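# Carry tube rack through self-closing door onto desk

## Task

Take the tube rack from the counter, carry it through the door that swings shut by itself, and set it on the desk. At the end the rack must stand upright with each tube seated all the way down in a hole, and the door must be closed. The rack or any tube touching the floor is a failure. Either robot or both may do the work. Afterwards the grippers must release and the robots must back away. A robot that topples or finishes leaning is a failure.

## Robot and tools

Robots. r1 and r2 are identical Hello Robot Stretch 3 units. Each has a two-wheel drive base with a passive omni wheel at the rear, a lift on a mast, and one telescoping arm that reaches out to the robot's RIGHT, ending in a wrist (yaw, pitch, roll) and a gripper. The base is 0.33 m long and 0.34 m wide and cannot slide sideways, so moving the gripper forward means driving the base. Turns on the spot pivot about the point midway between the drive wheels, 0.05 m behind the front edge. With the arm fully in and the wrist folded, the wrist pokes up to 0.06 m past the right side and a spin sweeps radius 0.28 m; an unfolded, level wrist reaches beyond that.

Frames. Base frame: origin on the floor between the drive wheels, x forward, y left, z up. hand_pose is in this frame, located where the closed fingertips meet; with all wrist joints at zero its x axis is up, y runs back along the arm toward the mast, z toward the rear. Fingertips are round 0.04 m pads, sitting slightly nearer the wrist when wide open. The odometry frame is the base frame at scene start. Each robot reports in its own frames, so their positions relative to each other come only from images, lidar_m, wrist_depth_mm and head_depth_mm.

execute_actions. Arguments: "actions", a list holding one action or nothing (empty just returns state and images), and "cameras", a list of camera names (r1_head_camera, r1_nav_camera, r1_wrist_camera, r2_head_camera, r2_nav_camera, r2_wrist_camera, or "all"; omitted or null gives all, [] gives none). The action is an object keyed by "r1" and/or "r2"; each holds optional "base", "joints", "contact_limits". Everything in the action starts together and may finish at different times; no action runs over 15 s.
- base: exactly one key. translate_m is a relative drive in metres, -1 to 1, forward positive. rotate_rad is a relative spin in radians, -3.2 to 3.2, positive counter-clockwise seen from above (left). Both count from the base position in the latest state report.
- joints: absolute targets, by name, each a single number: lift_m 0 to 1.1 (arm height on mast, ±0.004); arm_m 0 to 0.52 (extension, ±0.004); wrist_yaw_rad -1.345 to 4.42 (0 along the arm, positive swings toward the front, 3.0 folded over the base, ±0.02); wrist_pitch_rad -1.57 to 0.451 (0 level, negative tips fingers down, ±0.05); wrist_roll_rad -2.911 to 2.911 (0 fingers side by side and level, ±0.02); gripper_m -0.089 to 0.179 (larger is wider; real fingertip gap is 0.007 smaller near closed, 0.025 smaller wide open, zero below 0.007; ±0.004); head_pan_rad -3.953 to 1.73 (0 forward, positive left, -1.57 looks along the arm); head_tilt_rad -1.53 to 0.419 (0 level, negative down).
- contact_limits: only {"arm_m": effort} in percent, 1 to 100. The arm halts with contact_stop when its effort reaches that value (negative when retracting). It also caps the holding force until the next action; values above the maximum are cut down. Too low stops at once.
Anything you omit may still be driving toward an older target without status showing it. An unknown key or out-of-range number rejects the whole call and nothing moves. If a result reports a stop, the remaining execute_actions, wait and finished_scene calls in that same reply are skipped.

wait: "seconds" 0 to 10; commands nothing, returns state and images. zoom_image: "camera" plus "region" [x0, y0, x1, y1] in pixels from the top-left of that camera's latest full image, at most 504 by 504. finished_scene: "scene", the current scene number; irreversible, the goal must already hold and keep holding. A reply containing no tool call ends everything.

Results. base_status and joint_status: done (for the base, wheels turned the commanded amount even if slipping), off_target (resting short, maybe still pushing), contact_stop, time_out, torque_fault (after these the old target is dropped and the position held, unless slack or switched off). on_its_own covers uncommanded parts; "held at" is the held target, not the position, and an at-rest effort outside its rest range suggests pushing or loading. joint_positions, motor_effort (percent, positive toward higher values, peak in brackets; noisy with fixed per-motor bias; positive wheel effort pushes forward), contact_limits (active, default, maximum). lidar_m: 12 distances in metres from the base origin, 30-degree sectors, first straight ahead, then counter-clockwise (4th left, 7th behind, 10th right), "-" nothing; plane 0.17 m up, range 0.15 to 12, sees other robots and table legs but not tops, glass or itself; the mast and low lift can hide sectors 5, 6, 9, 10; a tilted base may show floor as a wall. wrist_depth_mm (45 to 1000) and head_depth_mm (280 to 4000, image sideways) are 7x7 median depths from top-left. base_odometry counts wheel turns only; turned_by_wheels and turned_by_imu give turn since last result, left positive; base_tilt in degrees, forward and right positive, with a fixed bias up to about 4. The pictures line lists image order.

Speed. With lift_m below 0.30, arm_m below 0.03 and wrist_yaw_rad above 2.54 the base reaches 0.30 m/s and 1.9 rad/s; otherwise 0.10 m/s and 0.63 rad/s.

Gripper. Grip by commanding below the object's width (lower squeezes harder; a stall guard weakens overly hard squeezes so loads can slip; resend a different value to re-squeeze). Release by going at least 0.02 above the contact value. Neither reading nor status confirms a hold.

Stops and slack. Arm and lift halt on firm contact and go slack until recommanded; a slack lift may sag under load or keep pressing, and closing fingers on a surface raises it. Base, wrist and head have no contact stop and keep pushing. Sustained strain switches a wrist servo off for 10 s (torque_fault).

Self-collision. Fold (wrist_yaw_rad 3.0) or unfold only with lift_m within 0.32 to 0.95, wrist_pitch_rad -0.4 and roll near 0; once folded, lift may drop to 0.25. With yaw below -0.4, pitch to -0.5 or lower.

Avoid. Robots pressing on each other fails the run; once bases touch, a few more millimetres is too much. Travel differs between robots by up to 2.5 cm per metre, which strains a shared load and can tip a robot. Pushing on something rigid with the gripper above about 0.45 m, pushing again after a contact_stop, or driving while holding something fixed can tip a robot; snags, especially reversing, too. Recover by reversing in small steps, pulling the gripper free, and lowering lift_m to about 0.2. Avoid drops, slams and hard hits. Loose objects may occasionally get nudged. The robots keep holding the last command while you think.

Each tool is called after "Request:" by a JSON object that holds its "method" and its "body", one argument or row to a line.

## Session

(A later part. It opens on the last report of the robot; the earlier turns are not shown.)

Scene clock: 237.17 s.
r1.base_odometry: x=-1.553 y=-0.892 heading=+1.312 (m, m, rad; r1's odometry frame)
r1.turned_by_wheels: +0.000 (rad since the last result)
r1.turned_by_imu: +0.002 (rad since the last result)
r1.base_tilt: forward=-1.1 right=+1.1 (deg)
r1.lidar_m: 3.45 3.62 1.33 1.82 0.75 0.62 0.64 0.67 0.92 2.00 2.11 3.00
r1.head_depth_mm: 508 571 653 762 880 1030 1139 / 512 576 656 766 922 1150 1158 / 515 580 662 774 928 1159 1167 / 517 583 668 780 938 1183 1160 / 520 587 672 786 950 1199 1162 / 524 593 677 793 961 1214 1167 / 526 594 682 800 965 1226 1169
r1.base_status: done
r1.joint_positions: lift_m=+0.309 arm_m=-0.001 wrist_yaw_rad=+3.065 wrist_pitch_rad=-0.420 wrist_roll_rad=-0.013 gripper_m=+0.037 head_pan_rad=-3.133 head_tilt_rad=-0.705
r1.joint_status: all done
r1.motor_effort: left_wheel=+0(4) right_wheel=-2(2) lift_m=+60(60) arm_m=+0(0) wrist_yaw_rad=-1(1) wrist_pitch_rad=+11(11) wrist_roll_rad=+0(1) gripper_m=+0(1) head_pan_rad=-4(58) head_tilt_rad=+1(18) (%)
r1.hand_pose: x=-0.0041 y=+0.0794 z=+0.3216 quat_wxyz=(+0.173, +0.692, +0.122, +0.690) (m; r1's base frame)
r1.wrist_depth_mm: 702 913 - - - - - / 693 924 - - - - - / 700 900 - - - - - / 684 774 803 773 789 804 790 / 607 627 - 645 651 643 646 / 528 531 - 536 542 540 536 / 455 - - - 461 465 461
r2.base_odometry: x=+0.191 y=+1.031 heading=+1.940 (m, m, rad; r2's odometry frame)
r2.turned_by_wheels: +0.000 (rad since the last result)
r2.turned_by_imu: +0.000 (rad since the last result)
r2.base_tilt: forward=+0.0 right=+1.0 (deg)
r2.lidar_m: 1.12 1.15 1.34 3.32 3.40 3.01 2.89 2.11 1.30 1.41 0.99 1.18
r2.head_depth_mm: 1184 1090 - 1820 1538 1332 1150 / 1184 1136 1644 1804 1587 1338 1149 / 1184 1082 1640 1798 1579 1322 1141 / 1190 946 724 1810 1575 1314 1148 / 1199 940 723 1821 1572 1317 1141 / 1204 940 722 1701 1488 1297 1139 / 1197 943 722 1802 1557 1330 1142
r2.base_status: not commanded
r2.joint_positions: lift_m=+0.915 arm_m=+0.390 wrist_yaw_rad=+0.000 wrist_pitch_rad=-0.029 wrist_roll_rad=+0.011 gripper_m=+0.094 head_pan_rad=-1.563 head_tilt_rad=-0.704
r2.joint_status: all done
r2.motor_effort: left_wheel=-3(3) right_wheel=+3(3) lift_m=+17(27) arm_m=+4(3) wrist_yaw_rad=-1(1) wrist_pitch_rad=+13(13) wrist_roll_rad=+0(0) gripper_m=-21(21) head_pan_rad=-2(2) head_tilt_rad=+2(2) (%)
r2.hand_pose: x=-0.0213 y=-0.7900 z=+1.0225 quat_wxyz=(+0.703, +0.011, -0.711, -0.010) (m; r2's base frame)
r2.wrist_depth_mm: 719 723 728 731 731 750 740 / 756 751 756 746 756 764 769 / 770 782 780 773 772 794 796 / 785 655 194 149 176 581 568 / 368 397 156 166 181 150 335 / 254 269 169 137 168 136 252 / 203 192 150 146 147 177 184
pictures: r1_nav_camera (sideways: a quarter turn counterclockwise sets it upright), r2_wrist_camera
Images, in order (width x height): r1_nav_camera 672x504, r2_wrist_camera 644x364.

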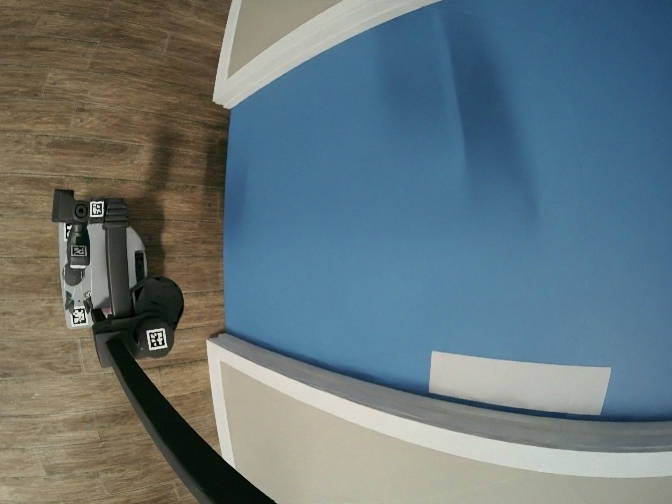

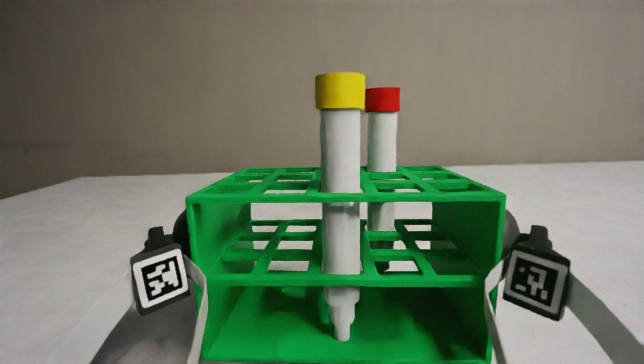

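Request:
{"method": "execute_actions", "body": {
  "actions": [
    {"r2":{"joints":{"lift_m":0.886}}}
  ],
  "cameras": []
}}

Request:
{"method": "execute_actions", "body": {
  "actions": [
    {"r2":{"joints":{"gripper_m":0.179}}}
  ],
  "cameras": []
}}

Request:
{"method": "execute_actions", "body": {
  "actions": [
    {"r2":{"joints":{"arm_m":0.005}}}
  ],
  "cameras": ["r2_wrist_camera","r2_head_camera"]
}}

Scene clock: 243.80 s.
r1.base_odometry: x=-1.553 y=-0.892 heading=+1.312 (m, m, rad; r1's odometry frame)
r1.turned_by_wheels: +0.000 (rad since the last result)
r1.turned_by_imu: +0.001 (rad since the last result)
r1.base_tilt: forward=-1.2 right=+1.0 (deg)
r1.lidar_m: 3.44 3.62 1.33 1.81 0.75 0.62 0.64 0.67 0.91 2.00 2.10 3.00
r1.head_depth_mm: 508 571 650 761 884 1026 1141 / 512 576 659 766 918 1152 1153 / 516 580 665 776 930 1160 1175 / 517 583 666 782 938 1178 1162 / 520 587 672 786 947 1195 1166 / 524 592 677 795 960 1215 1168 / 527 595 683 800 971 1228 1178
r1.base_status: not commanded
r1.joint_positions: lift_m=+0.309 arm_m=-0.001 wrist_yaw_rad=+3.065 wrist_pitch_rad=-0.420 wrist_roll_rad=-0.013 gripper_m=+0.037 head_pan_rad=-3.133 head_tilt_rad=-0.705
r1.joint_status: not commanded
r1.motor_effort: left_wheel=-1(0) right_wheel=-2(1) lift_m=+60(60) arm_m=+0(0) wrist_yaw_rad=+0(1) wrist_pitch_rad=+11(11) wrist_roll_rad=+0(1) gripper_m=+0(0) head_pan_rad=-5(5) head_tilt_rad=+1(1) (%)
r1.hand_pose: x=-0.0041 y=+0.0794 z=+0.3216 quat_wxyz=(+0.173, +0.692, +0.122, +0.690) (m; r1's base frame)
r1.wrist_depth_mm: 707 928 - - - - - / 691 919 - - - - - / 688 894 - - - - - / 681 777 788 775 793 799 800 / 622 625 - 634 644 636 649 / 525 524 - 531 545 530 543 / 458 - - - 465 467 466
r2.base_odometry: x=+0.191 y=+1.031 heading=+1.940 (m, m, rad; r2's odometry frame)
r2.turned_by_wheels: +0.000 (rad since the last result)
r2.turned_by_imu: +0.000 (rad since the last result)
r2.base_tilt: forward=+0.0 right=+1.0 (deg)
r2.lidar_m: 1.12 1.15 1.34 3.32 3.42 3.03 2.89 2.11 1.30 1.42 0.98 1.18
r2.head_depth_mm: 1177 986 - - 1551 1339 1146 / 1183 1089 1628 1787 1591 1327 1144 / 1185 1013 - 1813 1586 1322 1145 / 1191 944 726 1800 1565 1326 1143 / 1192 942 722 1816 1558 1327 1145 / 1196 940 718 1728 1494 1298 1136 / 1203 933 718 1797 1570 1324 1136
r2.base_status: not commanded
r2.joint_positions: lift_m=+0.886 arm_m=+0.390 wrist_yaw_rad=+0.000 wrist_pitch_rad=-0.018 wrist_roll_rad=+0.011 gripper_m=+0.094 head_pan_rad=-1.563 head_tilt_rad=-0.704
r2.joint_status: all done
r2.motor_effort: left_wheel=-3(3) right_wheel=+3(3) lift_m=+16(17) arm_m=+4(4) wrist_yaw_rad=-1(0) wrist_pitch_rad=+8(13) wrist_roll_rad=+0(0) gripper_m=-21(21) head_pan_rad=-3(2) head_tilt_rad=+2(2) (%)
r2.hand_pose: x=-0.0213 y=-0.7903 z=+0.9963 quat_wxyz=(+0.703, +0.007, -0.711, -0.007) (m; r2's base frame)
r2.wrist_depth_mm: 725 733 734 731 735 737 739 / 755 747 758 747 756 756 774 / 774 778 782 770 774 792 791 / 570 556 180 134 169 484 476 / 304 325 154 178 178 149 274 / 206 - 169 171 168 137 203 / 164 154 149 147 147 143 148
pictures: none
No camera images: the call's "cameras" was empty. Leave "cameras" out to get every camera's image.

Scene clock: 245.13 s.
r1.base_odometry: x=-1.553 y=-0.892 heading=+1.312 (m, m, rad; r1's odometry frame)
r1.turned_by_wheels: +0.000 (rad since the last result)
r1.turned_by_imu: +0.000 (rad since the last result)
r1.base_tilt: forward=-1.1 right=+1.0 (deg)
r1.lidar_m: 3.44 3.64 1.33 1.81 0.76 0.62 0.64 0.67 0.92 2.00 2.11 2.99
r1.head_depth_mm: 510 571 654 760 878 1031 1142 / 512 574 659 768 921 1149 1152 / 514 579 664 774 929 1163 1169 / 518 584 670 780 938 1183 1164 / 520 587 672 789 947 1195 1166 / 522 590 677 794 959 1212 1172 / 526 594 681 801 965 1228 1170
r1.base_status: not commanded
r1.joint_positions: lift_m=+0.309 arm_m=-0.001 wrist_yaw_rad=+3.065 wrist_pitch_rad=-0.420 wrist_roll_rad=-0.013 gripper_m=+0.037 head_pan_rad=-3.133 head_tilt_rad=-0.705
r1.joint_status: not commanded
r1.motor_effort: left_wheel=+0(0) right_wheel=-2(2) lift_m=+60(60) arm_m=+0(0) wrist_yaw_rad=-1(0) wrist_pitch_rad=+11(11) wrist_roll_rad=+0(0) gripper_m=+0(1) head_pan_rad=-4(5) head_tilt_rad=+2(2) (%)
r1.hand_pose: x=-0.0041 y=+0.0794 z=+0.3216 quat_wxyz=(+0.173, +0.692, +0.122, +0.690) (m; r1's base frame)
r1.wrist_depth_mm: 711 911 - - - - - / 694 914 - - - - - / 704 910 - - - - - / 683 787 803 778 788 802 802 / 613 625 - 637 659 637 649 / 528 534 - 531 547 537 539 / 460 - - - 462 469 468
r2.base_odometry: x=+0.191 y=+1.031 heading=+1.940 (m, m, rad; r2's odometry frame)
r2.turned_by_wheels: +0.000 (rad since the last result)
r2.turned_by_imu: +0.000 (rad since the last result)
r2.base_tilt: forward=+0.0 right=+0.9 (deg)
r2.lidar_m: 1.12 1.15 1.34 3.31 3.40 3.01 2.89 2.11 1.30 1.42 0.99 1.17
r2.head_depth_mm: 1186 997 - - 1556 1329 1143 / 1179 1091 1621 1796 1578 1319 1139 / 1186 1013 - 1797 1571 1328 1145 / 1192 944 723 1832 1575 1327 1146 / 1197 945 722 1821 1566 1326 1142 / 1197 942 721 1716 1486 1298 1141 / 1209 939 719 1792 1569 1319 1144
r2.base_status: not commanded
r2.joint_positions: lift_m=+0.886 arm_m=+0.390 wrist_yaw_rad=+0.000 wrist_pitch_rad=-0.018 wrist_roll_rad=+0.011 gripper_m=+0.179 head_pan_rad=-1.563 head_tilt_rad=-0.704
r2.joint_status: all done
r2.motor_effort: left_wheel=-3(3) right_wheel=+3(2) lift_m=+16(16) arm_m=+3(4) wrist_yaw_rad=+0(1) wrist_pitch_rad=+8(8) wrist_roll_rad=+0(0) gripper_m=+0(96) head_pan_rad=-4(2) head_tilt_rad=+2(2) (%)
r2.hand_pose: x=-0.0213 y=-0.7903 z=+0.9963 quat_wxyz=(+0.703, +0.007, -0.711, -0.007) (m; r2's base frame)
r2.wrist_depth_mm: 727 723 732 733 741 741 739 / 750 759 764 751 752 756 774 / 774 771 779 777 779 785 793 / 564 553 179 131 168 484 473 / 303 327 154 152 177 149 297 / 219 - 168 171 168 151 - / - 155 149 147 146 142 142
pictures: none
No camera images: the call's "cameras" was empty. Leave "cameras" out to get every camera's image.

Scene clock: 249.17 s.
r1.base_odometry: x=-1.553 y=-0.892 heading=+1.312 (m, m, rad; r1's odometry frame)
r1.turned_by_wheels: +0.000 (rad since the last result)
r1.turned_by_imu: +0.001 (rad since the last result)
r1.base_tilt: forward=-1.1 right=+1.0 (deg)
r1.lidar_m: 3.45 3.65 1.33 1.81 0.75 0.62 0.64 0.67 0.92 2.00 2.11 2.99
r1.head_depth_mm: 508 571 652 761 881 1031 1146 / 512 576 659 764 922 1147 1155 / 515 581 663 775 931 1166 1172 / 517 584 667 784 941 1177 1163 / 520 587 673 787 949 1195 1163 / 524 591 678 793 958 1207 1173 / 526 595 684 803 964 1226 1170
r1.base_status: not commanded
r1.joint_positions: lift_m=+0.309 arm_m=-0.001 wrist_yaw_rad=+3.065 wrist_pitch_rad=-0.420 wrist_roll_rad=-0.013 gripper_m=+0.037 head_pan_rad=-3.133 head_tilt_rad=-0.705
r1.joint_status: not commanded
r1.motor_effort: left_wheel=-1(0) right_wheel=-3(2) lift_m=+60(60) arm_m=+0(0) wrist_yaw_rad=+0(0) wrist_pitch_rad=+11(11) wrist_roll_rad=+0(0) gripper_m=+0(1) head_pan_rad=-4(5) head_tilt_rad=+2(2) (%)
r1.hand_pose: x=-0.0041 y=+0.0794 z=+0.3216 quat_wxyz=(+0.173, +0.692, +0.122, +0.690) (m; r1's base frame)
r1.wrist_depth_mm: 700 912 - - - - - / 705 920 - - - - - / 708 897 - - - - - / 701 773 801 794 785 811 802 / 612 628 - 651 657 636 643 / 527 532 - 540 539 536 543 / 453 - - - 464 464 465
r2.base_odometry: x=+0.191 y=+1.031 heading=+1.940 (m, m, rad; r2's odometry frame)
r2.turned_by_wheels: +0.000 (rad since the last result)
r2.turned_by_imu: +0.000 (rad since the last result)
r2.base_tilt: forward=+0.0 right=+1.0 (deg)
r2.lidar_m: 1.12 1.15 1.34 3.31 3.40 3.05 2.89 2.11 1.30 1.42 0.99 1.18
r2.head_depth_mm: 1182 960 728 1781 1638 - - / 1179 955 728 1782 1622 - - / 1183 749 728 1811 - - 1092 / 1191 947 723 1822 1611 1330 1126 / 1200 945 723 1773 1579 1327 1137 / 1197 942 719 1716 1492 1293 1140 / 1200 942 718 1790 1564 1321 1142
r2.base_status: not commanded
r2.joint_positions: lift_m=+0.886 arm_m=+0.005 wrist_yaw_rad=+0.000 wrist_pitch_rad=-0.018 wrist_roll_rad=+0.011 gripper_m=+0.179 head_pan_rad=-1.563 head_tilt_rad=-0.704
r2.joint_status: all done
r2.motor_effort: left_wheel=-3(3) right_wheel=+4(3) lift_m=+16(16) arm_m=-5(4) wrist_yaw_rad=+0(1) wrist_pitch_rad=+8(8) wrist_roll_rad=+0(0) gripper_m=+0(0) head_pan_rad=-2(4) head_tilt_rad=+2(3) (%)
r2.hand_pose: x=-0.0214 y=-0.4062 z=+0.9963 quat_wxyz=(+0.703, +0.007, -0.711, -0.007) (m; r2's base frame)
r2.wrist_depth_mm: - - - - - - - / - - - - - - - / - - - - - - - / 692 560 547 512 515 496 484 / 379 371 - - - - 849 / - - - - - - - / - - - - - - -
pictures: r2_head_camera (sideways: a quarter turn clockwise sets it upright), r2_wrist_camera
Images, in order (width x height): r2_head_camera 896x504, r2_wrist_camera 644x364.

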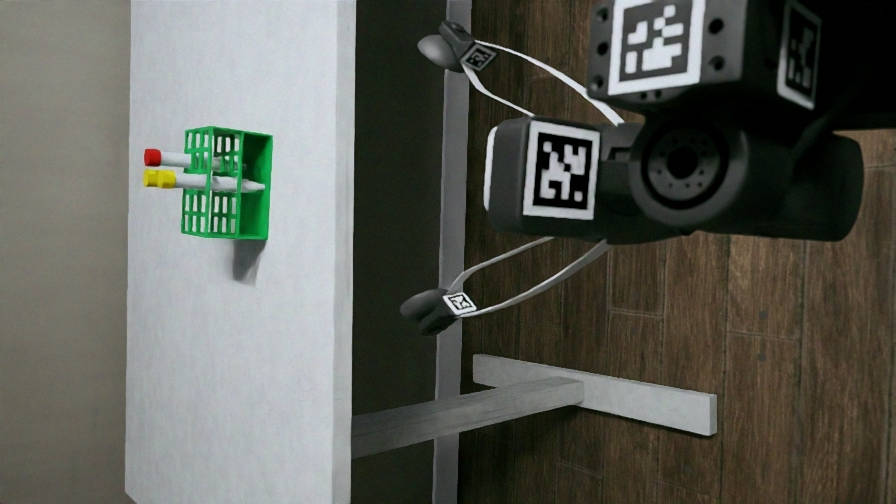

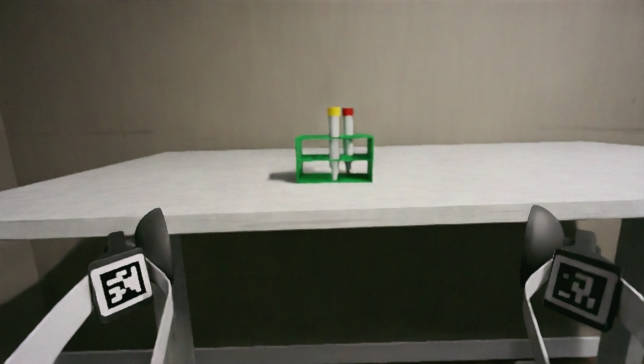

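Request:
{"method": "finished_scene", "body": {
  "scene": 2
}}

The scene is finished: the task was done.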